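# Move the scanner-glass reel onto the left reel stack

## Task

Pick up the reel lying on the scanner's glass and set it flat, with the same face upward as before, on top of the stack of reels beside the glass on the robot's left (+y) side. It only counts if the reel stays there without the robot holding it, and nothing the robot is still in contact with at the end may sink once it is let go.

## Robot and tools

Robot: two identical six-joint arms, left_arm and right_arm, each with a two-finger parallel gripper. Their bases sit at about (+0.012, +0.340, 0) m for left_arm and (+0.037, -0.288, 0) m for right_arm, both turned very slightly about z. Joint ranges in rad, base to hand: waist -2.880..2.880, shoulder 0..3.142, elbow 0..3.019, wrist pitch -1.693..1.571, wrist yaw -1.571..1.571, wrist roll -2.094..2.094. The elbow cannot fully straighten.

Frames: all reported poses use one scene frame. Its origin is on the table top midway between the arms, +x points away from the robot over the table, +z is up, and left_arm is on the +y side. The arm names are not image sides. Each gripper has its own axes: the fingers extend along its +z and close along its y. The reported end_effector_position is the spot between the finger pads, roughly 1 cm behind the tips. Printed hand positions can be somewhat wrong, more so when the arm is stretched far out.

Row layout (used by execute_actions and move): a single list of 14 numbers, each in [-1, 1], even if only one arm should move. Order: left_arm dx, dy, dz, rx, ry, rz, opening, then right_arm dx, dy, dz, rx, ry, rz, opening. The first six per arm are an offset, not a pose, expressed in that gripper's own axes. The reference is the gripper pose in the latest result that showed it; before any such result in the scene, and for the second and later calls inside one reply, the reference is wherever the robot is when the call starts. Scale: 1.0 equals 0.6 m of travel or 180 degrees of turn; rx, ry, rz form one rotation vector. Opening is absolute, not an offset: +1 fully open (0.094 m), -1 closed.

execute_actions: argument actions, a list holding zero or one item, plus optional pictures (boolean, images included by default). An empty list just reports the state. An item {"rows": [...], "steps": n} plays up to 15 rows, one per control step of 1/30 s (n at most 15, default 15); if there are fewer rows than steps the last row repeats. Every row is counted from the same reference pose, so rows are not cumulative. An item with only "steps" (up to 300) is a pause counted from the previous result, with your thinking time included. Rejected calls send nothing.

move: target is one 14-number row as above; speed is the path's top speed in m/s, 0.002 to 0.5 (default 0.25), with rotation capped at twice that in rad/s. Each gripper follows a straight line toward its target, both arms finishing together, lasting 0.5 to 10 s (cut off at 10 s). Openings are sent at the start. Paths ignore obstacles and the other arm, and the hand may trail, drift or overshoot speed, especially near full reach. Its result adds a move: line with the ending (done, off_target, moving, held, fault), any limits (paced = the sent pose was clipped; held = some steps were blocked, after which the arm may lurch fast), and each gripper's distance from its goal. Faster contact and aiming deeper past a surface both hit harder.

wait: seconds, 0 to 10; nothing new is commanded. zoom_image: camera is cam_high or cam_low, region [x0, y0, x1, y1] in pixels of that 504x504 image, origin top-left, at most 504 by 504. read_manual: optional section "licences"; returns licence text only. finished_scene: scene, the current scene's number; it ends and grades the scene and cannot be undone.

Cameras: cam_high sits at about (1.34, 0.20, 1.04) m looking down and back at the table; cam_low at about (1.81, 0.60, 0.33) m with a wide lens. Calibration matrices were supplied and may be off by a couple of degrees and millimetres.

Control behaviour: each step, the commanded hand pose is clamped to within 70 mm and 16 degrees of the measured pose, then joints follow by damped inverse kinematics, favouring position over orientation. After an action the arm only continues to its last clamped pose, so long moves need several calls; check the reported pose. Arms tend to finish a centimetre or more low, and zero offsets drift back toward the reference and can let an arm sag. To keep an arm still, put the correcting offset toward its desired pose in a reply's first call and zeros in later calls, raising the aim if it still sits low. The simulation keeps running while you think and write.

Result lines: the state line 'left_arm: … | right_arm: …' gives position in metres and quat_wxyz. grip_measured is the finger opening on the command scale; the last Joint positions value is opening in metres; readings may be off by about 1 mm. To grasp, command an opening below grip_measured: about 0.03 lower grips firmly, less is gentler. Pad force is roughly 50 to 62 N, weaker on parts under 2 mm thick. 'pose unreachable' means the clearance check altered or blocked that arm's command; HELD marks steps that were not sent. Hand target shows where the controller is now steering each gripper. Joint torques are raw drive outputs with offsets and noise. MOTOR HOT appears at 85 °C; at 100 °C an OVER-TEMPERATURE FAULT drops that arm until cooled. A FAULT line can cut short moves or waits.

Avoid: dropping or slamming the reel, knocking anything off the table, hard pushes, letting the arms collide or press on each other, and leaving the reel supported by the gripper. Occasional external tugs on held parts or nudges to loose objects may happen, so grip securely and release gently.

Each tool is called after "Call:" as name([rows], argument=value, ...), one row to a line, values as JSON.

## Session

Call:
execute_actions(actions=[])

Scene clock: 0.00 s of 4800.00 s.
left_arm: end_effector_position=(+0.5588, +0.8230, +0.2424) grip_measured=+1.000 end_effector_quat_wxyz=(+0.695, -0.208, +0.616, -0.307) | right_arm: end_effector_position=(+0.5804, -0.2266, +0.2135) grip_measured=+1.000 end_effector_quat_wxyz=(+0.524, +0.124, +0.672, +0.509)
Joint positions: left_arm=[ 0.834  2.051  1.371  0.969  0.994 -0.985  0.094] | right_arm=[-0.176  1.612  0.665  1.033 -0.67   1.007  0.094]
Joint velocities: left_arm=[-0.005 -0.005  0.017 -0.012  0.051  0.081  0.   ] | right_arm=[-0.005 -0.015  0.002 -0.012 -0.081  0.095  0.   ]
Joint torques (N m, as the arm reports them, + toward a larger angle): no reading
Hand target (left_arm): +0.561, +0.826, +0.264; +0.707, -0.191, +0.612, -0.299
Hand target (right_arm): +0.586, -0.227, +0.228; +0.536, +0.114, +0.663, +0.510

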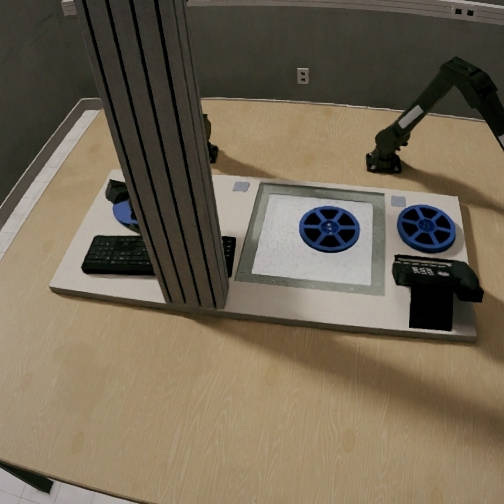

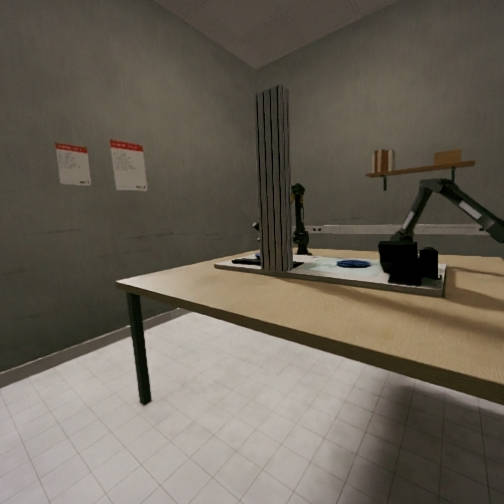

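Call:
zoom_image(camera="cam_high", region=[290, 195, 370, 265])

Call:
zoom_image(camera="cam_high", region=[360, 140, 504, 345])

Call:
zoom_image(camera="cam_low", region=[320, 220, 460, 300])

Call:
zoom_image(camera="cam_high", region=[388, 190, 468, 265])

Region (290, 195, 370, 265) of cam_high's 504x504 image, scaled by 6.300, with more detail than that image has; it fills the top 441 rows of this view, and the rest is white.

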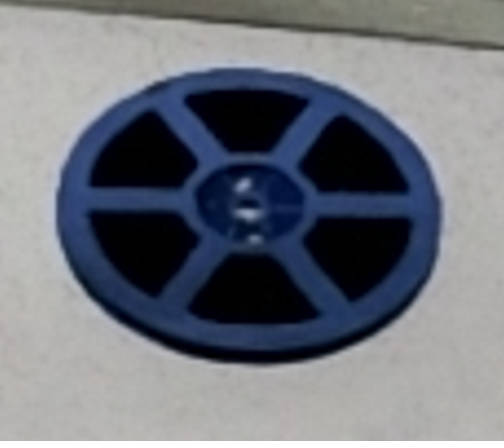

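Region (360, 140, 504, 345) of cam_high's 504x504 image, scaled by 2.459, with more detail than that image has; it fills the left 354 columns of this view, and the rest is white.

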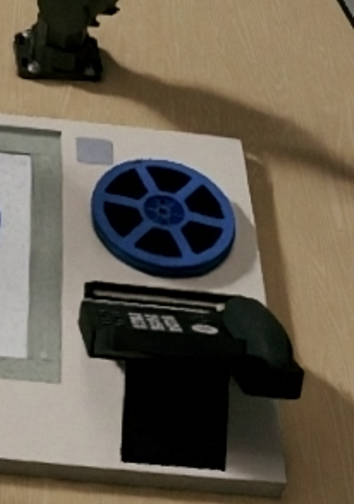

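Region (320, 220, 460, 300) of cam_low's 504x504 image, scaled by 3.600, with more detail than that image has; it fills the top 288 rows of this view, and the rest is white.

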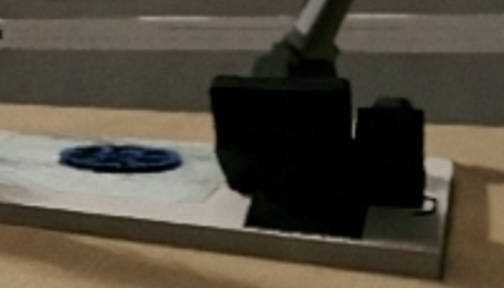

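Region (388, 190, 468, 265) of cam_high's 504x504 image, scaled by 6.300, with more detail than that image has; it fills the top 472 rows of this view, and the rest is white.

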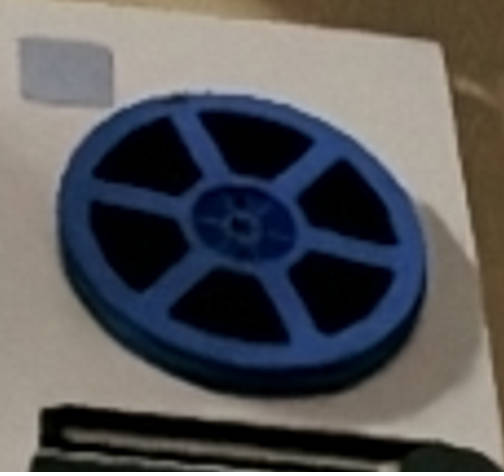

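Call:
move(target=[0.8305,-0.8612,-0.2607,-0.1122,0.5598,0.2528,0.66,-0.053,0.1475,-0.2635,0.083,-0.117,-0.0095,1], speed=0.35)

Scene clock: 109.67 s of 4800.00 s.
left_arm: end_effector_position=(+0.3298, +0.1324, +0.1540) grip_measured=+0.662 end_effector_quat_wxyz=(-0.030, +0.214, +0.976, +0.026) | right_arm: end_effector_position=(+0.4335, -0.2951, +0.2899) grip_measured=+1.000 end_effector_quat_wxyz=(+0.616, +0.274, +0.630, +0.386)
Joint positions: left_arm=[-0.678  1.426  1.117 -1.336 -0.027 -0.159  0.078] | right_arm=[-0.234  0.839  0.343  0.557 -0.291  0.987  0.094]
Joint velocities: left_arm=[ 0.015 -0.005 -0.012 -0.002 -0.022 -0.007  0.   ] | right_arm=[-0.005 -0.005  0.002 -0.002  0.022  0.022  0.   ]
Joint torques (N m, as the arm reports them, + toward a larger angle): left_arm=[  1.82 -10.16  13.84   0.38  -0.06  -0.31] | right_arm=[-1.57 -3.27  7.96  1.34  0.11 -0.35]
Hand target (left_arm): +0.347, +0.125, +0.175; -0.008, +0.202, +0.979, +0.020
Hand target (right_arm): +0.432, -0.300, +0.292; +0.622, +0.272, +0.629, +0.377
Off the commanded pose (left_arm): 0.048 m, 5 deg.
Off the commanded pose (right_arm): 0.005 m, 1 deg.
After step 90, 103.27 s passed at rest.
move: off_target (left_arm)

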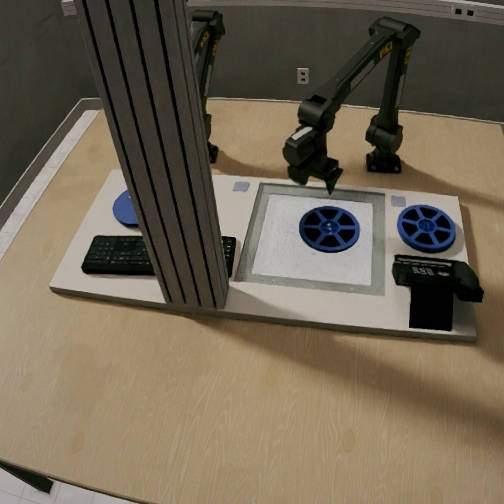

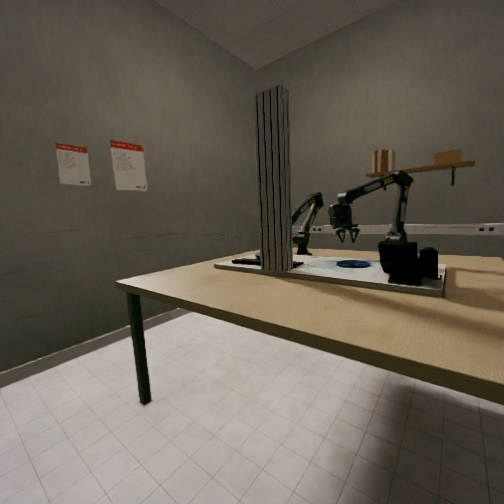

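Call:
move(target=[-0.0461,-0.0072,0.1603,0.0121,-0.0222,0.001,0.66,0,0,0,0,0,0,1], speed=0.15)

Call:
zoom_image(camera="cam_high", region=[295, 190, 355, 250])

Call:
zoom_image(camera="cam_low", region=[328, 235, 378, 275])

Scene clock: 128.90 s of 4800.00 s.
left_arm: end_effector_position=(+0.3447, +0.1222, +0.0584) grip_measured=+0.662 end_effector_quat_wxyz=(-0.005, +0.214, +0.977, +0.003) | right_arm: end_effector_position=(+0.4335, -0.2951, +0.2899) grip_measured=+1.000 end_effector_quat_wxyz=(+0.616, +0.274, +0.630, +0.386)
Joint positions: left_arm=[-0.668  1.544  0.973 -1.01  -0.003 -0.149  0.078] | right_arm=[-0.234  0.839  0.343  0.557 -0.291  0.987  0.094]
Joint velocities: left_arm=[-0.005  0.005  0.007 -0.002  0.007 -0.081  0.   ] | right_arm=[-0.005  0.005 -0.002 -0.007 -0.037  0.037  0.   ]
Joint torques (N m, as the arm reports them, + toward a larger angle): left_arm=[  2.3  -10.24   8.38   1.85   0.19   0.  ] | right_arm=[-0.63 -2.45  7.95  1.56 -0.02 -0.17]
Hand target (left_arm): +0.350, +0.123, +0.057; +0.000, +0.216, +0.976, -0.001
Hand target (right_arm): +0.434, -0.295, +0.290; +0.616, +0.274, +0.630, +0.386
Off the commanded pose (left_arm): 0.005 m, 1 deg.
Off the commanded pose (right_arm): 0.000 m, 0 deg.
After step 90, 15.17 s passed at rest.
move: done

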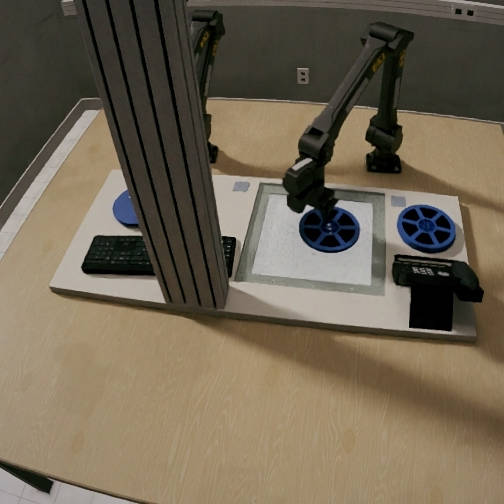

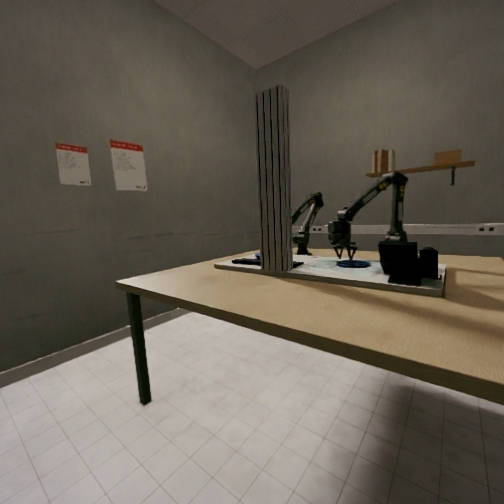

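Region (295, 190, 355, 250) of cam_high's 504x504 image, scaled by 8.400, with more detail than that image has.

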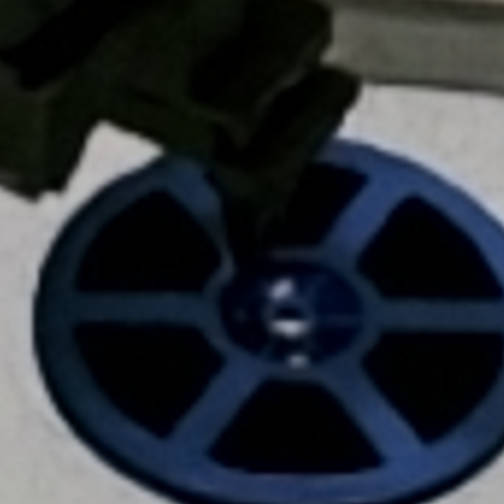

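Region (328, 235, 378, 275) of cam_low's 504x504 image, scaled by 10.080, with more detail than that image has; it fills the top 403 rows of this view, and the rest is white.

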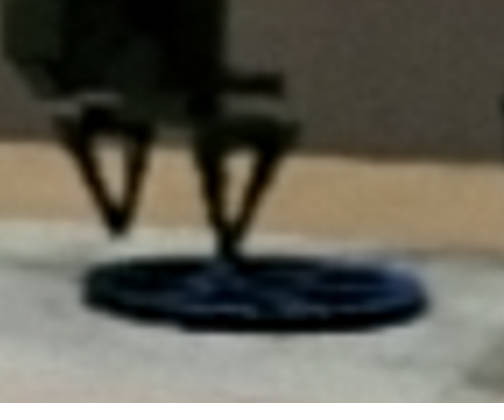

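Call:
execute_actions([
  {"rows":[[-0.005,0.004,0.006,0,-0.0035,0,0.66,0,0,0,0,0,0,1],[-0.004,0.004,0.010,0,-0.0035,0,0.66,0,0,0,0,0,0,1],[-0.003,0.003,0.014,0,-0.0035,0,0.66,0,0,0,0,0,0,1],[-0.002,0.003,0.018,0,-0.0035,0,0.66,0,0,0,0,0,0,1],[-0.002,0.003,0.022,0,-0.0035,0,0.66,0,0,0,0,0,0,1],[-0.002,0.003,0.025,0,-0.0035,0,0.66,0,0,0,0,0,0,1],[-0.002,0.003,0.028,0,-0.0035,0,0.66,0,0,0,0,0,0,1],[-0.002,0.003,0.031,0,-0.0035,0,0.66,0,0,0,0,0,0,1],[-0.002,0.003,0.033,0,-0.0035,0,0.66,0,0,0,0,0,0,1],[-0.002,0.003,0.035,0,-0.0035,0,0.66,0,0,0,0,0,0,1],[-0.002,0.003,0.037,0,-0.0035,0,0.66,0,0,0,0,0,0,1],[-0.002,0.003,0.039,0,-0.0035,0,0.66,0,0,0,0,0,0,1],[-0.002,0.003,0.041,0,-0.0035,0,0.66,0,0,0,0,0,0,1],[-0.002,0.003,0.043,0,-0.0035,0,0.66,0,0,0,0,0,0,1],[-0.002,0.003,0.045,0,-0.0035,0,0.66,0,0,0,0,0,0,1]],"steps":15},
], pictures=false)

Call:
execute_actions([
  {"steps":8},
])

Call:
zoom_image(camera="cam_high", region=[295, 190, 355, 250])

Call:
zoom_image(camera="cam_low", region=[328, 235, 378, 275])

Scene clock: 151.43 s of 4800.00 s.
left_arm: end_effector_position=(+0.3445, +0.1225, +0.0417) grip_measured=+0.662 end_effector_quat_wxyz=(+0.002, +0.214, +0.977, +0.001) | right_arm: end_effector_position=(+0.4335, -0.2951, +0.2899) grip_measured=+1.000 end_effector_quat_wxyz=(+0.616, +0.274, +0.630, +0.386)
Joint positions: left_arm=[-0.668  1.563  0.942 -0.948 -0.003 -0.149  0.078] | right_arm=[-0.234  0.839  0.343  0.557 -0.291  0.987  0.094]
Joint velocities: left_arm=[-0.015 -0.005  0.002  0.115  0.037 -0.022  0.   ] | right_arm=[-0.024 -0.005 -0.007 -0.022 -0.022  0.081  0.   ]
Joint torques (N m, as the arm reports them, + toward a larger angle): left_arm=[ 1.63 -9.73  7.55  2.05  0.07 -0.08] | right_arm=[-0.64 -2.48  7.96  1.56 -0.02 -0.17]
Hand target (left_arm): +0.347, +0.124, +0.032; +0.001, +0.214, +0.977, +0.002
Hand target (right_arm): +0.434, -0.295, +0.290; +0.616, +0.274, +0.630, +0.386
Off the commanded pose (left_arm): 0.011 m, 0 deg.
Off the commanded pose (right_arm): 0.000 m, 0 deg.
Steps of this call (steps 1 to 90: nothing new was sent; then 19.03 s passed at rest; steps 91 to 105: all 15 steps of this action). Readings (end_effector_position):
91: left_arm (+0.3448, +0.1221, +0.0584) | right_arm (+0.4335, -0.2951, +0.2899)
92: left_arm (+0.3451, +0.1219, +0.0581) | right_arm (+0.4335, -0.2951, +0.2899)
94: left_arm (+0.3456, +0.1216, +0.0567) | right_arm (+0.4335, -0.2951, +0.2899)
98: left_arm (+0.3443, +0.1224, +0.0512) | right_arm (+0.4335, -0.2951, +0.2899)
105: the state above

Scene clock: 151.70 s of 4800.00 s.
left_arm: end_effector_position=(+0.3448, +0.1223, +0.0417) grip_measured=+0.662 end_effector_quat_wxyz=(+0.002, +0.214, +0.977, +0.001) | right_arm: end_effector_position=(+0.4335, -0.2951, +0.2899) grip_measured=+1.000 end_effector_quat_wxyz=(+0.616, +0.274, +0.630, +0.386)
Joint positions: left_arm=[-0.668  1.563  0.942 -0.946 -0.003 -0.149  0.078] | right_arm=[-0.234  0.839  0.343  0.557 -0.291  0.987  0.094]
Joint velocities: left_arm=[-0.015 -0.005  0.007 -0.002 -0.022 -0.037 -0.001] | right_arm=[-0.005  0.005  0.002  0.002  0.066 -0.022  0.   ]
Joint torques (N m, as the arm reports them, + toward a larger angle): left_arm=[ 1.82 -8.86  7.43  2.21  0.06 -0.08] | right_arm=[-0.67 -2.44  7.96  1.56 -0.02 -0.17]
Hand target (left_arm): +0.347, +0.124, +0.032; +0.001, +0.214, +0.977, +0.002
Hand target (right_arm): +0.434, -0.295, +0.290; +0.616, +0.274, +0.630, +0.386
Off the commanded pose (left_arm): 0.010 m, 0 deg.
Off the commanded pose (right_arm): 0.000 m, 0 deg.
Steps of this call (steps 1 to 8: nothing new was sent). Readings (end_effector_position):
1: left_arm (+0.3448, +0.1223, +0.0417) | right_arm (+0.4335, -0.2951, +0.2899)
2: left_arm (+0.3448, +0.1223, +0.0417) | right_arm (+0.4335, -0.2951, +0.2899)
4: left_arm (+0.3448, +0.1223, +0.0417) | right_arm (+0.4335, -0.2951, +0.2899)
8: the state above

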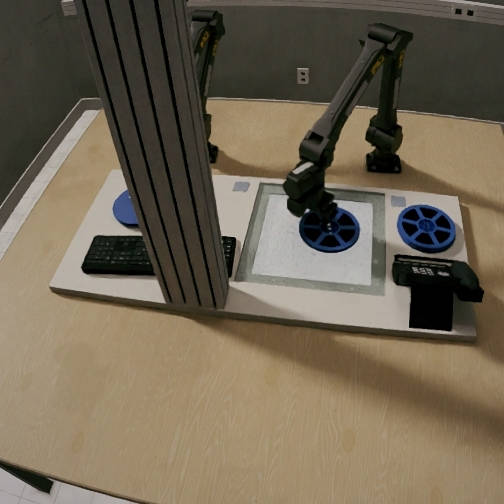

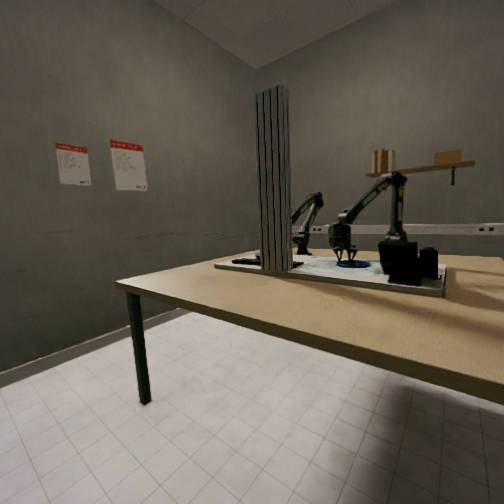

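Region (295, 190, 355, 250) of cam_high's 504x504 image, scaled by 8.400, with more detail than that image has.

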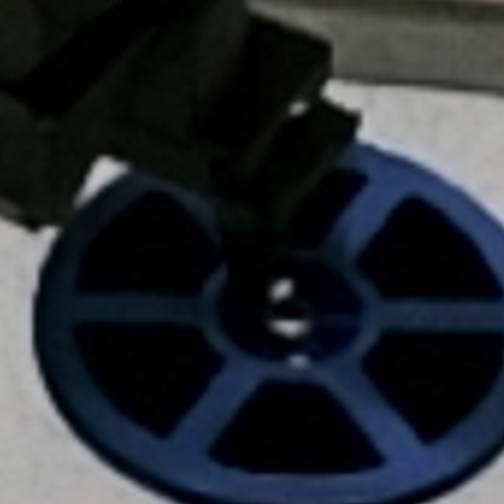

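Region (328, 235, 378, 275) of cam_low's 504x504 image, scaled by 10.080, with more detail than that image has; it fills the top 403 rows of this view, and the rest is white.

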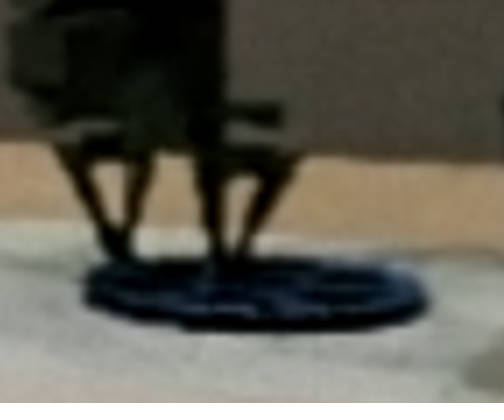

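Call:
execute_actions([
  {"rows":[[-0.001,0.004,0.019,-0.002,0,0,0.63,0,0,0,0,0,0,1],[-0.001,0.005,0.021,-0.004,0,0,0.60,0,0,0,0,0,0,1],[-0.001,0.006,0.022,-0.0064,0,0,0.57,0,0,0,0,0,0,1],[-0.001,0.006,0.022,-0.0064,0,0,0.54,0,0,0,0,0,0,1],[-0.001,0.006,0.022,-0.0064,0,0,0.51,0,0,0,0,0,0,1],[-0.001,0.006,0.022,-0.0064,0,0,0.49,0,0,0,0,0,0,1],[-0.001,0.006,0.022,-0.0064,0,0,0.47,0,0,0,0,0,0,1],[-0.001,0.006,0.022,-0.0064,0,0,0.45,0,0,0,0,0,0,1],[-0.001,0.006,0.022,-0.0064,0,0,0.43,0,0,0,0,0,0,1],[-0.001,0.006,0.022,-0.0064,0,0,0.415,0,0,0,0,0,0,1],[-0.001,0.006,0.022,-0.0064,0,0,0.40,0,0,0,0,0,0,1],[-0.001,0.006,0.022,-0.0064,0,0,0.385,0,0,0,0,0,0,1],[-0.001,0.006,0.022,-0.0064,0,0,0.37,0,0,0,0,0,0,1],[-0.001,0.006,0.022,-0.0064,0,0,0.36,0,0,0,0,0,0,1],[-0.001,0.006,0.022,-0.0064,0,0,0.35,0,0,0,0,0,0,1]],"steps":15},
], pictures=false)

Call:
execute_actions([
  {"rows":[[0,0,0.02,0,0,0,0.34,0,0,0,0,0,0,1],[0,0,0.02,0,0,0,0.33,0,0,0,0,0,0,1],[0,0,0.02,0,0,0,0.32,0,0,0,0,0,0,1],[0,0,0.02,0,0,0,0.315,0,0,0,0,0,0,1],[0,0,0.02,0,0,0,0.31,0,0,0,0,0,0,1],[0,0,0.02,0,0,0,0.305,0,0,0,0,0,0,1],[0,0,0.02,0,0,0,0.30,0,0,0,0,0,0,1],[0,0,0.02,0,0,0,0.295,0,0,0,0,0,0,1],[0,0,0.02,0,0,0,0.29,0,0,0,0,0,0,1],[0,0,0.02,0,0,0,0.285,0,0,0,0,0,0,1]],"steps":14},
])

Call:
zoom_image(camera="cam_high", region=[295, 190, 355, 250])

Scene clock: 174.17 s of 4800.00 s.
left_arm: end_effector_position=(+0.3480, +0.1230, +0.0410) grip_measured=+0.363 end_effector_quat_wxyz=(+0.010, +0.214, +0.977, +0.006) | right_arm: end_effector_position=(+0.4335, -0.2951, +0.2899) grip_measured=+1.000 end_effector_quat_wxyz=(+0.616, +0.274, +0.630, +0.386)
Joint positions: left_arm=[-0.669  1.563  0.939 -0.933 -0.019 -0.149  0.064] | right_arm=[-0.234  0.839  0.343  0.557 -0.291  0.987  0.094]
Joint velocities: left_arm=[-0.024  0.005 -0.007 -0.032 -0.022  0.081 -0.008] | right_arm=[ 0.005 -0.015  0.002  0.002 -0.007  0.022  0.   ]
Joint torques (N m, as the arm reports them, + toward a larger angle): left_arm=[ 1.04 -9.39  7.03  2.11 -0.12 -0.1 ] | right_arm=[-0.65 -2.48  7.96  1.56 -0.02 -0.17]
Hand target (left_arm): +0.347, +0.125, +0.029; +0.005, +0.214, +0.977, +0.011
Hand target (right_arm): +0.434, -0.295, +0.290; +0.616, +0.274, +0.630, +0.386
Off the commanded pose (left_arm): 0.013 m, 1 deg.
Off the commanded pose (right_arm): 0.000 m, 0 deg.
Steps of this call (steps 1 to 90: nothing new was sent; then 18.97 s passed at rest; steps 91 to 105: all 15 steps of this action). Readings (end_effector_position):
91: left_arm (+0.3452, +0.1225, +0.0417) | right_arm (+0.4335, -0.2951, +0.2899)
92: left_arm (+0.3455, +0.1231, +0.0415) | right_arm (+0.4335, -0.2951, +0.2899)
94: left_arm (+0.3463, +0.1243, +0.0411) | right_arm (+0.4335, -0.2951, +0.2899)
98: left_arm (+0.3471, +0.1236, +0.0410) | right_arm (+0.4335, -0.2951, +0.2899)
105: the state above

Scene clock: 174.63 s of 4800.00 s.
left_arm: end_effector_position=(+0.3480, +0.1229, +0.0409) grip_measured=+0.325 end_effector_quat_wxyz=(+0.011, +0.212, +0.977, +0.006) | right_arm: end_effector_position=(+0.4335, -0.2951, +0.2899) grip_measured=+1.000 end_effector_quat_wxyz=(+0.616, +0.274, +0.630, +0.386)
Joint positions: left_arm=[-0.669  1.563  0.939 -0.932 -0.019 -0.153  0.062] | right_arm=[-0.234  0.839  0.343  0.557 -0.291  0.987  0.094]
Joint velocities: left_arm=[-0.034 -0.015 -0.007 -0.002  0.022 -0.007  0.   ] | right_arm=[-0.005 -0.005 -0.022 -0.007 -0.022 -0.007  0.   ]
Joint torques (N m, as the arm reports them, + toward a larger angle): left_arm=[ 1.47 -9.21  6.94  2.68  0.04 -0.07] | right_arm=[-0.63 -2.46  7.96  1.55 -0.02 -0.17]
Hand target (left_arm): +0.348, +0.123, +0.029; +0.010, +0.214, +0.977, +0.006
Hand target (right_arm): +0.434, -0.295, +0.290; +0.616, +0.274, +0.630, +0.386
Off the commanded pose (left_arm): 0.012 m, 0 deg.
Off the commanded pose (right_arm): 0.000 m, 0 deg.
Steps of this call (steps 1 to 14: all 14 steps of this action). Readings (end_effector_position):
1: left_arm (+0.3480, +0.1228, +0.0410) | right_arm (+0.4335, -0.2951, +0.2899)
2: left_arm (+0.3480, +0.1229, +0.0409) | right_arm (+0.4335, -0.2951, +0.2899)
4: left_arm (+0.3480, +0.1229, +0.0409) | right_arm (+0.4335, -0.2951, +0.2899)
8: left_arm (+0.3480, +0.1229, +0.0409) | right_arm (+0.4335, -0.2951, +0.2899)
14: the state above

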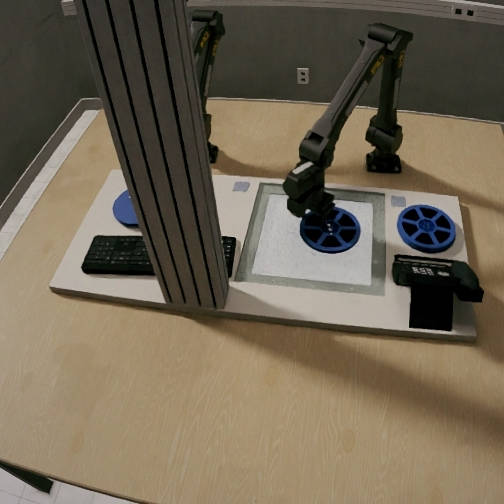

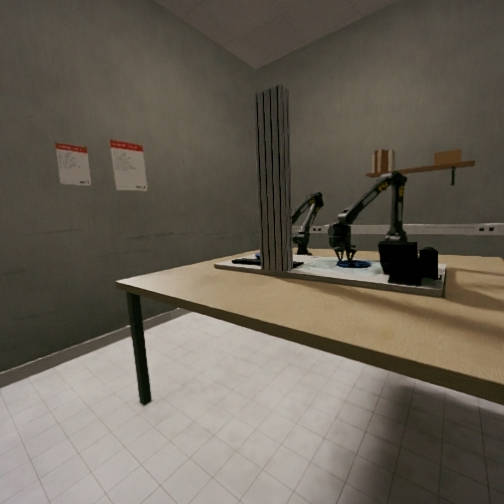

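Region (295, 190, 355, 250) of cam_high's 504x504 image, scaled by 8.400, with more detail than that image has.

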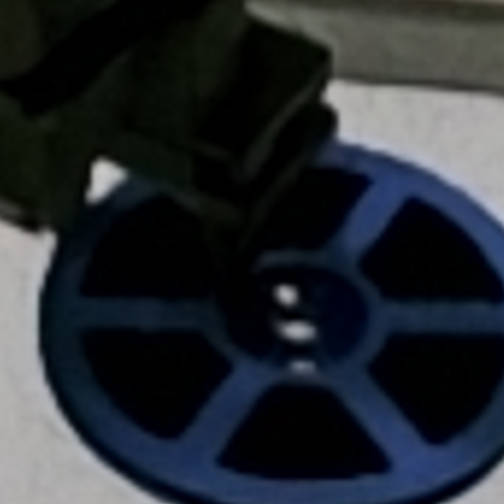

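Call:
execute_actions([
  {"rows":[[-0.0015,-0.0002,-0.0063,0.0005,-0.0031,0,0.29,0,0,0,0,0,0,1],[-0.0028,-0.0004,-0.0125,0.001,-0.0063,0,0.29,0,0,0,0,0,0,1],[-0.0041,-0.0006,-0.0188,0.0014,-0.0094,0,0.29,0,0,0,0,0,0,1],[-0.0054,-0.0008,-0.025,0.0019,-0.0126,0,0.29,0,0,0,0,0,0,1],[-0.0016,-0.0002,-0.033,0.0019,-0.0126,0,0.29,0,0,0,0,0,0,1],[0.0025,0.0004,-0.0417,0.0019,-0.0126,0,0.29,0,0,0,0,0,0,1],[0.0071,0.0011,-0.0508,0.0019,-0.0126,0,0.29,0,0,0,0,0,0,1],[0.012,0.0018,-0.0605,0.0019,-0.0126,0,0.29,0,0,0,0,0,0,1],[0.0175,0.0026,-0.0707,0.0019,-0.0126,0,0.29,0,0,0,0,0,0,1],[0.0232,0.0035,-0.0808,0.0019,-0.0126,0,0.29,0,0,0,0,0,0,1],[0.029,0.0044,-0.091,0.0019,-0.0126,0,0.29,0,0,0,0,0,0,1],[0.0348,0.0052,-0.1003,0.0019,-0.0126,0,0.29,0,0,0,0,0,0,1],[0.0402,0.0061,-0.1092,0.0019,-0.0126,0,0.29,0,0,0,0,0,0,1],[0.0446,0.0067,-0.1162,0.0019,-0.0126,0,0.29,0,0,0,0,0,0,1],[0.0478,0.0072,-0.1208,0.0019,-0.0126,0,0.29,0,0,0,0,0,0,1]],"steps":15},
], pictures=false)

Call:
execute_actions([
  {"steps":10},
])

Call:
zoom_image(camera="cam_low", region=[320, 220, 390, 275])

Scene clock: 209.93 s of 4800.00 s.
left_arm: end_effector_position=(+0.3270, +0.1369, +0.0869) grip_measured=+0.311 end_effector_quat_wxyz=(+0.018, +0.211, +0.977, +0.004) | right_arm: end_effector_position=(+0.4335, -0.2951, +0.2899) grip_measured=+1.000 end_effector_quat_wxyz=(+0.616, +0.274, +0.630, +0.386)
Joint positions: left_arm=[-0.669  1.421  0.923 -1.043 -0.02  -0.155  0.062] | right_arm=[-0.234  0.839  0.343  0.557 -0.291  0.987  0.094]
Joint velocities: left_arm=[ 0.005 -0.601 -0.012 -0.379 -0.022  0.022  0.001] | right_arm=[-0.015 -0.005  0.002  0.002  0.022 -0.051  0.   ]
Joint torques (N m, as the arm reports them, + toward a larger angle): left_arm=[  0.84 -11.57   9.     0.81   0.1   -0.14] | right_arm=[-0.63 -2.45  7.96  1.56 -0.02 -0.17]
Hand target (left_arm): +0.322, +0.138, +0.109; +0.029, +0.213, +0.977, -0.001
Hand target (right_arm): +0.434, -0.295, +0.290; +0.616, +0.274, +0.630, +0.386
Off the commanded pose (left_arm): 0.027 m, 1 deg.
Off the commanded pose (right_arm): 0.000 m, 0 deg.
Steps of this call (steps 1 to 90: nothing new was sent; then 31.80 s passed at rest; steps 91 to 105: all 15 steps of this action). Readings (end_effector_position):
91: left_arm (+0.3480, +0.1228, +0.0411) | right_arm (+0.4335, -0.2951, +0.2899)
92: left_arm (+0.3481, +0.1229, +0.0413) | right_arm (+0.4335, -0.2951, +0.2899)
94: left_arm (+0.3482, +0.1231, +0.0421) | right_arm (+0.4335, -0.2951, +0.2899)
98: left_arm (+0.3447, +0.1253, +0.0478) | right_arm (+0.4335, -0.2951, +0.2899)
105: the state above

Scene clock: 210.27 s of 4800.00 s.
left_arm: end_effector_position=(+0.3230, +0.1395, +0.1055) grip_measured=+0.311 end_effector_quat_wxyz=(+0.030, +0.211, +0.977, -0.001) | right_arm: end_effector_position=(+0.4335, -0.2951, +0.2899) grip_measured=+1.000 end_effector_quat_wxyz=(+0.616, +0.274, +0.630, +0.386)
Joint positions: left_arm=[-0.669  1.366  0.922 -1.069 -0.02  -0.155  0.062] | right_arm=[-0.234  0.839  0.343  0.557 -0.291  0.987  0.094]
Joint velocities: left_arm=[ 0.005  0.005 -0.017 -0.007 -0.051 -0.037 -0.   ] | right_arm=[ 0.005 -0.015  0.007 -0.002 -0.007  0.037  0.   ]
Joint torques (N m, as the arm reports them, + toward a larger angle): left_arm=[ 0.8  -9.42  9.32  0.95  0.1  -0.14] | right_arm=[-0.64 -2.45  7.96  1.57 -0.02 -0.17]
Hand target (left_arm): +0.322, +0.138, +0.109; +0.029, +0.213, +0.977, -0.001
Hand target (right_arm): +0.434, -0.295, +0.290; +0.616, +0.274, +0.630, +0.386
Off the commanded pose (left_arm): 0.008 m, 0 deg.
Off the commanded pose (right_arm): 0.000 m, 0 deg.
Steps of this call (steps 1 to 10: nothing new was sent). Readings (end_effector_position):
1: left_arm (+0.3254, +0.1379, +0.0933) | right_arm (+0.4335, -0.2951, +0.2899)
2: left_arm (+0.3245, +0.1385, +0.0987) | right_arm (+0.4335, -0.2951, +0.2899)
4: left_arm (+0.3238, +0.1389, +0.1051) | right_arm (+0.4335, -0.2951, +0.2899)
8: left_arm (+0.3231, +0.1394, +0.1055) | right_arm (+0.4335, -0.2951, +0.2899)
10: the state above

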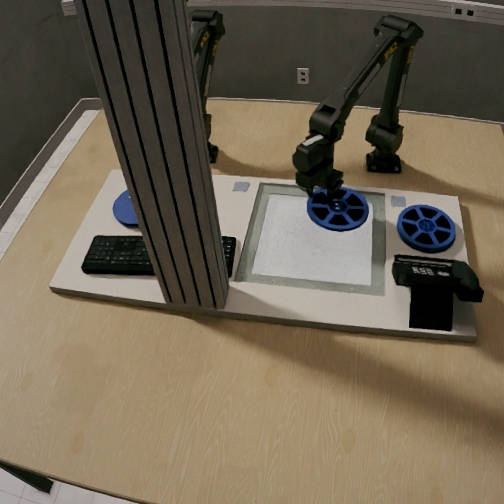

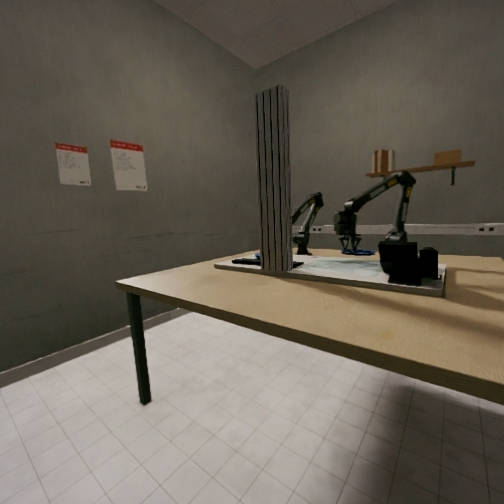

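Region (320, 220, 390, 275) of cam_low's 504x504 image, scaled by 7.200, with more detail than that image has; it fills the top 396 rows of this view, and the rest is white.

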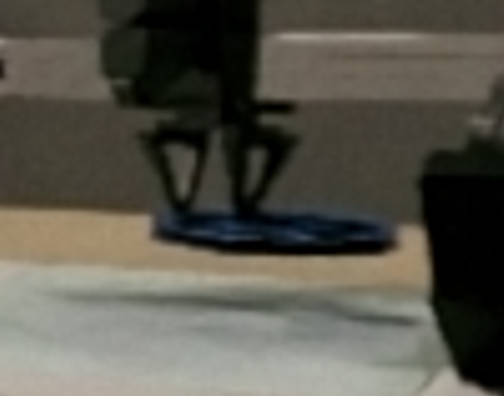

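Call:
move(target=[0.2023,0.4042,-0.032,-0.0064,0.008,0,0.282,0,0,0,0,0,0,1], speed=0.2)

Call:
zoom_image(camera="cam_high", region=[385, 175, 475, 265])

Scene clock: 221.67 s of 4800.00 s.
left_arm: end_effector_position=(+0.3088, +0.4049, +0.1066) grip_measured=+0.311 end_effector_quat_wxyz=(+0.014, +0.201, +0.979, -0.003) | right_arm: end_effector_position=(+0.4335, -0.2951, +0.2899) grip_measured=+1.000 end_effector_quat_wxyz=(+0.616, +0.274, +0.630, +0.386)
Joint positions: left_arm=[ 0.137  1.205  0.784 -1.127  0.017  0.63   0.062] | right_arm=[-0.234  0.839  0.343  0.557 -0.291  0.987  0.094]
Joint velocities: left_arm=[ 0.005  0.005 -0.007  0.007 -0.007 -0.051  0.001] | right_arm=[-0.005 -0.005  0.007  0.002  0.022 -0.022  0.   ]
Joint torques (N m, as the arm reports them, + toward a larger angle): left_arm=[ 1.19 -7.47 10.88  0.59  0.22  0.06] | right_arm=[-0.63 -2.45  7.96  1.56 -0.02 -0.17]
Hand target (left_arm): +0.316, +0.406, +0.119; +0.026, +0.211, +0.977, +0.001
Hand target (right_arm): +0.434, -0.295, +0.290; +0.616, +0.274, +0.630, +0.386
Off the commanded pose (left_arm): 0.015 m, 2 deg.
Off the commanded pose (right_arm): 0.000 m, 0 deg.
After step 90, 6.40 s passed at rest.
move: off_target (left_arm)

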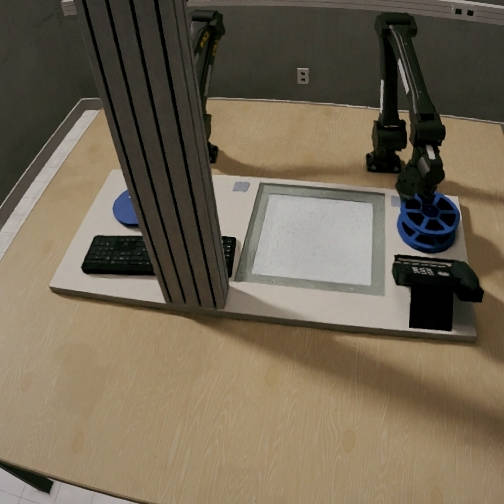

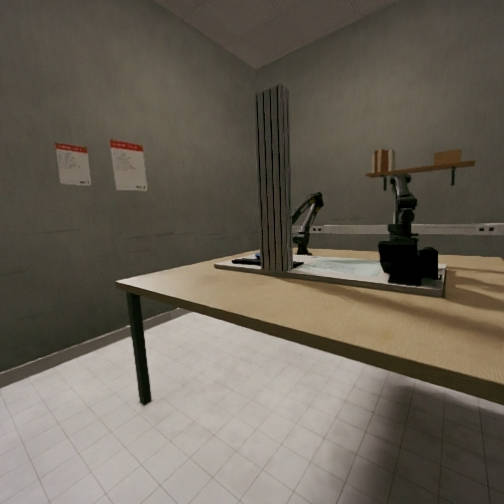

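Region (385, 175, 475, 265) of cam_high's 504x504 image, scaled by 5.600, with more detail than that image has.

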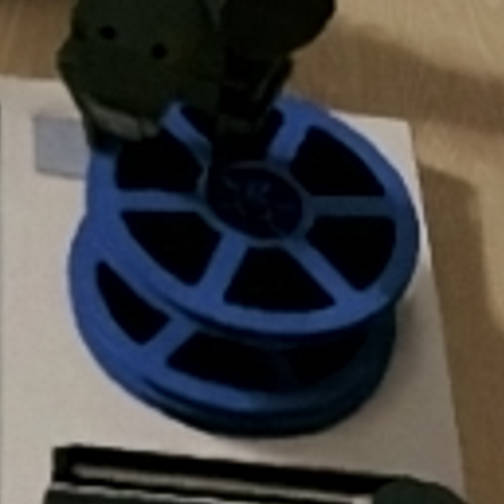

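Call:
move(target=[-0.0119,0.0097,0.0603,-0.0022,-0.0031,0,0.282,0,0,0,0,0,0,1], speed=0.07)

Call:
zoom_image(camera="cam_high", region=[388, 190, 468, 265])

Scene clock: 234.83 s of 4800.00 s.
left_arm: end_effector_position=(+0.3160, +0.4064, +0.0740) grip_measured=+0.284 end_effector_quat_wxyz=(+0.016, +0.203, +0.979, -0.002) | right_arm: end_effector_position=(+0.4335, -0.2951, +0.2899) grip_measured=+1.000 end_effector_quat_wxyz=(+0.616, +0.274, +0.630, +0.386)
Joint positions: left_arm=[ 0.137  1.27   0.742 -1.014  0.017  0.633  0.06 ] | right_arm=[-0.234  0.839  0.343  0.557 -0.291  0.987  0.094]
Joint velocities: left_arm=[-0.005 -0.005  0.022 -0.012 -0.022 -0.007 -0.001] | right_arm=[-0.005 -0.005 -0.002  0.002 -0.007 -0.022  0.   ]
Joint torques (N m, as the arm reports them, + toward a larger angle): left_arm=[ 1.33 -6.32  8.38  1.85  0.12 -0.16] | right_arm=[-0.67 -2.46  7.96  1.56 -0.02 -0.17]
Hand target (left_arm): +0.319, +0.407, +0.071; +0.019, +0.201, +0.979, -0.001
Hand target (right_arm): +0.434, -0.295, +0.290; +0.616, +0.274, +0.630, +0.386
Off the commanded pose (left_arm): 0.004 m, 0 deg.
Off the commanded pose (right_arm): 0.000 m, 0 deg.
After step 90, 9.30 s passed at rest.
move: done

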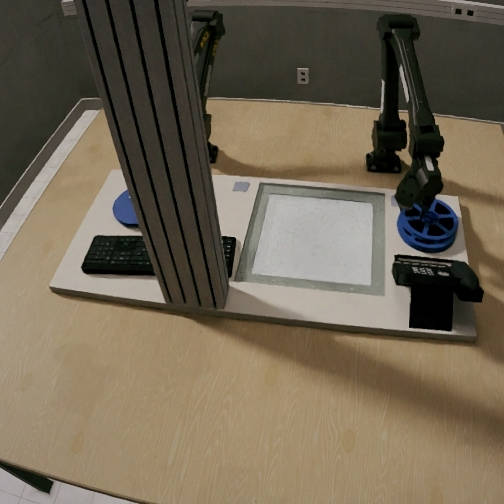

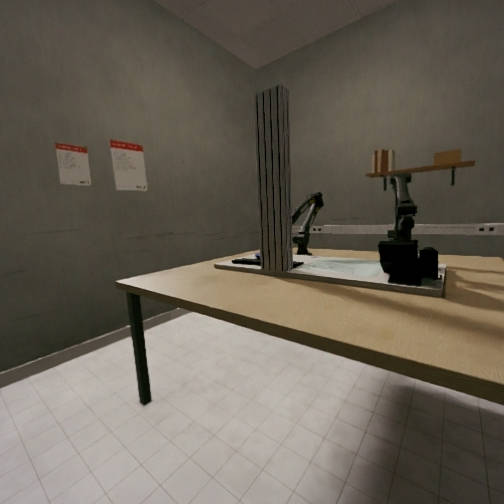

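Region (388, 190, 468, 265) of cam_high's 504x504 image, scaled by 6.300, with more detail than that image has; it fills the top 472 rows of this view, and the rest is white.

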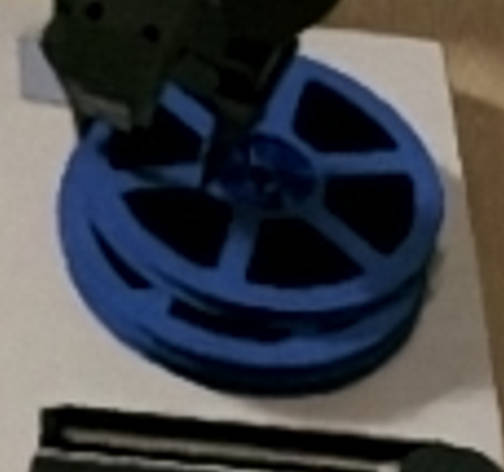

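Call:
execute_actions([
  {"rows":[[-0.0007,0.0005,-0.0058,-0.0022,-0.0031,0,0.282,0,0,0,0,0,0,1],[-0.0014,0.001,-0.0116,-0.0045,-0.0062,0,0.282,0,0,0,0,0,0,1],[-0.0021,0.0015,-0.0174,-0.0067,-0.0093,0,0.282,0,0,0,0,0,0,1],[-0.0028,0.002,-0.0232,-0.0089,-0.0124,0,0.282,0,0,0,0,0,0,1],[-0.0035,0.0025,-0.029,-0.0112,-0.0155,0,0.282,0,0,0,0,0,0,1],[-0.0042,0.003,-0.0348,-0.0134,-0.0186,0,0.282,0,0,0,0,0,0,1],[-0.0048,0.0035,-0.0406,-0.0156,-0.0217,0,0.282,0,0,0,0,0,0,1],[-0.0054,0.004,-0.0464,-0.0178,-0.0248,0,0.282,0,0,0,0,0,0,1],[-0.006,0.0044,-0.0522,-0.0201,-0.0279,0,0.282,0,0,0,0,0,0,1],[-0.0065,0.0047,-0.058,-0.0223,-0.031,0,0.282,0,0,0,0,0,0,1]],"steps":15},
], pictures=false)

Call:
move(target=[0.219,0.0875,-0.037,0.0204,0.0376,0,0.282,0,0,0,0,0,0,1], speed=0.15)

Call:
zoom_image(camera="cam_high", region=[388, 170, 478, 260])

Scene clock: 279.60 s of 4800.00 s.
left_arm: end_effector_position=(+0.3187, +0.4071, +0.1067) grip_measured=+0.284 end_effector_quat_wxyz=(+0.068, +0.203, +0.977, +0.021) | right_arm: end_effector_position=(+0.4335, -0.2951, +0.2899) grip_measured=+1.000 end_effector_quat_wxyz=(+0.616, +0.274, +0.630, +0.386)
Joint positions: left_arm=[ 0.137  1.152  0.737 -1.014  0.017  0.633  0.06 ] | right_arm=[-0.234  0.839  0.343  0.557 -0.291  0.987  0.094]
Joint velocities: left_arm=[ 0.005 -0.054 -0.007  0.002 -0.022 -0.066 -0.   ] | right_arm=[-0.005 -0.005  0.017 -0.017 -0.051  0.081  0.   ]
Joint torques (N m, as the arm reports them, + toward a larger angle): left_arm=[ 1.44 -5.92  8.92  1.47  0.24 -0.13] | right_arm=[-0.62 -2.44  7.95  1.55 -0.02 -0.17]
Hand target (left_arm): +0.319, +0.407, +0.108; +0.072, +0.202, +0.976, +0.021
Hand target (right_arm): +0.434, -0.295, +0.290; +0.616, +0.274, +0.630, +0.386
Off the commanded pose (left_arm): 0.003 m, 0 deg.
Off the commanded pose (right_arm): 0.000 m, 0 deg.
Steps of this call (steps 1 to 90: nothing new was sent; then 41.27 s passed at rest; steps 91 to 105: all 15 steps of this action). Readings (end_effector_position):
91: left_arm (+0.3160, +0.4064, +0.0740) | right_arm (+0.4335, -0.2951, +0.2899)
92: left_arm (+0.3160, +0.4064, +0.0741) | right_arm (+0.4335, -0.2951, +0.2899)
94: left_arm (+0.3160, +0.4064, +0.0751) | right_arm (+0.4335, -0.2951, +0.2899)
98: left_arm (+0.3163, +0.4065, +0.0847) | right_arm (+0.4335, -0.2951, +0.2899)
105: the state above

Scene clock: 281.37 s of 4800.00 s.
left_arm: end_effector_position=(+0.2210, +0.5057, +0.1094) grip_measured=+0.284 end_effector_quat_wxyz=(+0.006, +0.195, +0.981, -0.005) | right_arm: end_effector_position=(+0.4335, -0.2951, +0.2899) grip_measured=+1.000 end_effector_quat_wxyz=(+0.616, +0.274, +0.630, +0.386)
Joint positions: left_arm=[ 0.592  1.107  0.719 -1.183  0.015  1.073  0.06 ] | right_arm=[-0.234  0.839  0.343  0.557 -0.291  0.987  0.094]
Joint velocities: left_arm=[-0.015 -0.005 -0.007 -0.002 -0.007  0.007 -0.   ] | right_arm=[-0.015  0.015  0.007  0.007 -0.007  0.007  0.   ]
Joint torques (N m, as the arm reports them, + toward a larger angle): left_arm=[ 1.58 -6.74  9.49  0.48  0.12  0.02] | right_arm=[-0.62 -2.46  7.95  1.56 -0.02 -0.17]
Hand target (left_arm): +0.220, +0.506, +0.116; +0.009, +0.202, +0.979, +0.000
Hand target (right_arm): +0.434, -0.295, +0.290; +0.616, +0.274, +0.630, +0.386
Off the commanded pose (left_arm): 0.008 m, 1 deg.
Off the commanded pose (right_arm): 0.000 m, 0 deg.
move: done

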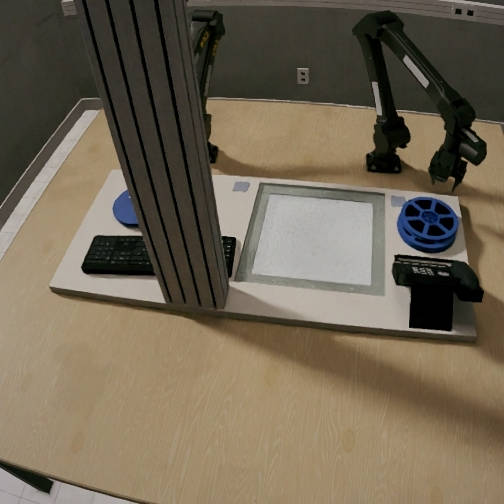

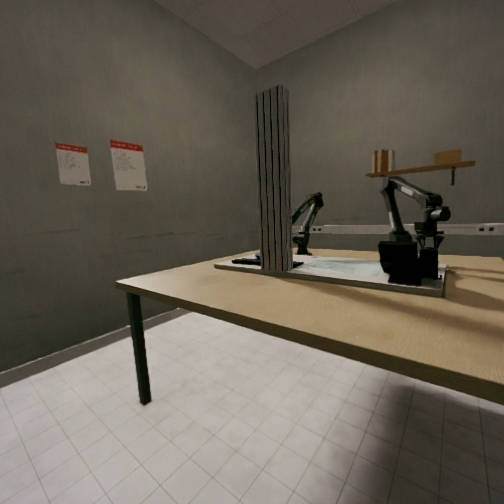

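Region (388, 170, 478, 260) of cam_high's 504x504 image, scaled by 5.600, with more detail than that image has.

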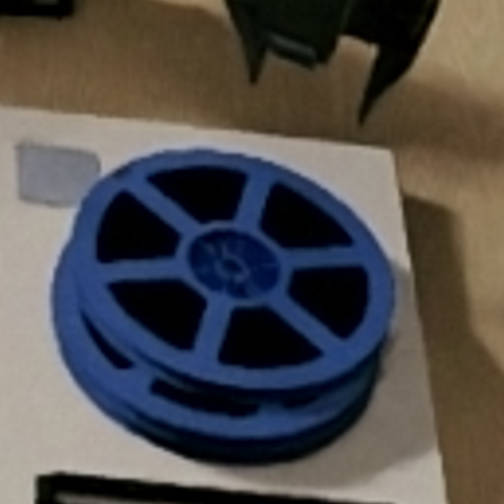

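Call:
move(target=[-0.0018,0.0063,0.09,-0.002,0,0,0.282,0,0,0,0,0,0,1], speed=0.1)

Call:
zoom_image(camera="cam_high", region=[388, 170, 478, 260])

Scene clock: 292.97 s of 4800.00 s.
left_arm: end_effector_position=(+0.2217, +0.5063, +0.0578) grip_measured=+0.284 end_effector_quat_wxyz=(+0.005, +0.197, +0.980, -0.006) | right_arm: end_effector_position=(+0.4335, -0.2951, +0.2899) grip_measured=+1.000 end_effector_quat_wxyz=(+0.616, +0.274, +0.630, +0.386)
Joint positions: left_arm=[ 0.592  1.193  0.63  -1.01   0.015  1.076  0.06 ] | right_arm=[-0.234  0.839  0.343  0.557 -0.291  0.987  0.094]
Joint velocities: left_arm=[-0.005 -0.024  0.002 -0.002 -0.007 -0.022 -0.001] | right_arm=[-0.015 -0.005  0.012 -0.012  0.037 -0.081  0.   ]
Joint torques (N m, as the arm reports them, + toward a larger angle): left_arm=[ 1.59 -5.38  8.11  1.86  0.06 -0.16] | right_arm=[-0.62 -2.48  7.96  1.56 -0.02 -0.17]
Hand target (left_arm): +0.224, +0.509, +0.056; +0.006, +0.195, +0.981, -0.002
Hand target (right_arm): +0.434, -0.295, +0.290; +0.616, +0.274, +0.630, +0.386
Off the commanded pose (left_arm): 0.004 m, 1 deg.
Off the commanded pose (right_arm): 0.000 m, 0 deg.
After step 90, 7.70 s passed at rest.
move: done

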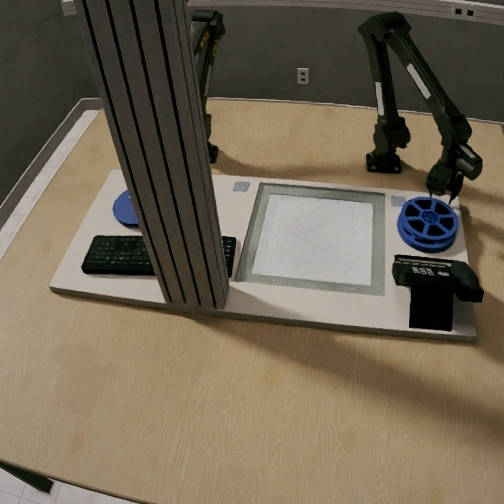

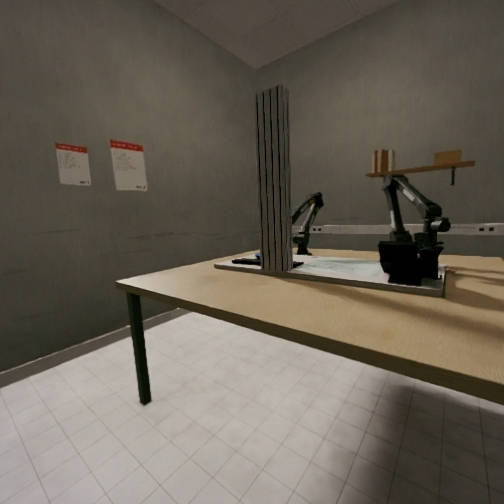

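Region (388, 170, 478, 260) of cam_high's 504x504 image, scaled by 5.600, with more detail than that image has.

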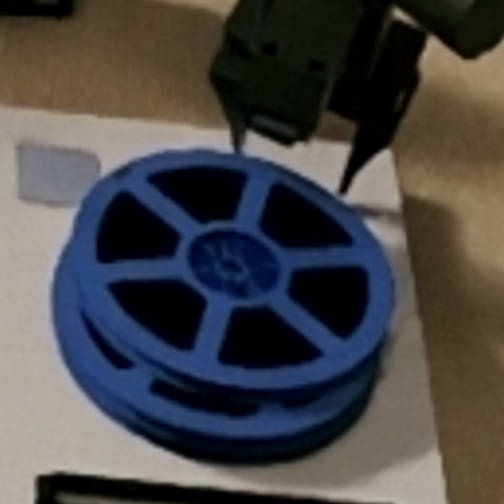

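Call:
move(target=[-0.0546,0.004,-0.001,-0.021,-0.0143,0,0.282,0,0,0,0,0,0,1], speed=0.03)

Call:
zoom_image(camera="cam_high", region=[388, 170, 478, 260])

Scene clock: 314.63 s of 4800.00 s.
left_arm: end_effector_position=(+0.2473, +0.4963, +0.0582) grip_measured=+0.284 end_effector_quat_wxyz=(+0.026, +0.200, +0.979, +0.015) | right_arm: end_effector_position=(+0.4335, -0.2951, +0.2899) grip_measured=+1.000 end_effector_quat_wxyz=(+0.616, +0.274, +0.630, +0.386)
Joint positions: left_arm=[ 0.507  1.193  0.63  -0.95   0.015  0.998  0.06 ] | right_arm=[-0.234  0.839  0.343  0.557 -0.291  0.987  0.094]
Joint velocities: left_arm=[-0.015 -0.015 -0.012 -0.017 -0.037 -0.037  0.001] | right_arm=[-0.005  0.005  0.002 -0.007 -0.081  0.051  0.   ]
Joint torques (N m, as the arm reports them, + toward a larger angle): left_arm=[ 0.37 -6.23  8.06  2.05  0.16 -0.33] | right_arm=[-0.63 -2.48  7.96  1.57 -0.02 -0.17]
Hand target (left_arm): +0.252, +0.496, +0.059; +0.033, +0.197, +0.980, +0.022
Hand target (right_arm): +0.434, -0.295, +0.290; +0.616, +0.274, +0.630, +0.386
Off the commanded pose (left_arm): 0.006 m, 1 deg.
Off the commanded pose (right_arm): 0.000 m, 0 deg.
After step 90, 17.07 s passed at rest.
move: done

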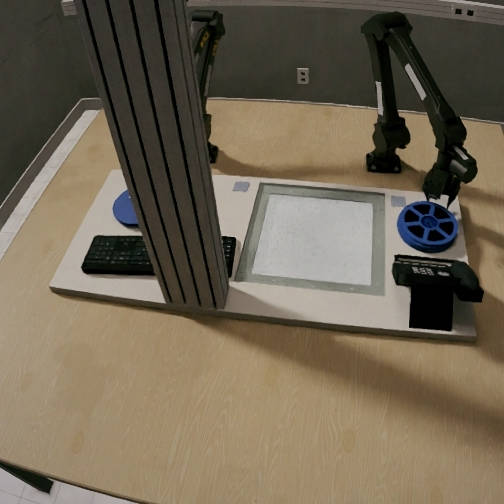

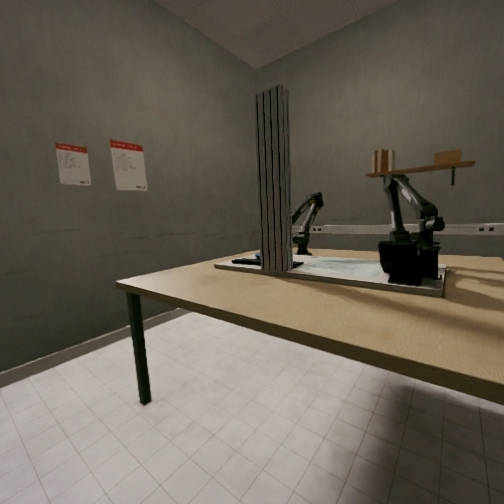

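Region (388, 170, 478, 260) of cam_high's 504x504 image, scaled by 5.600, with more detail than that image has.

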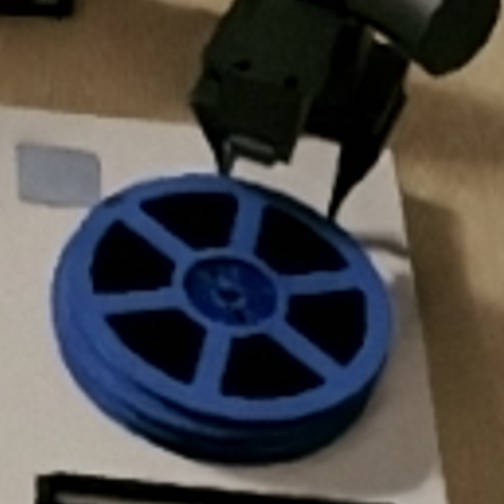

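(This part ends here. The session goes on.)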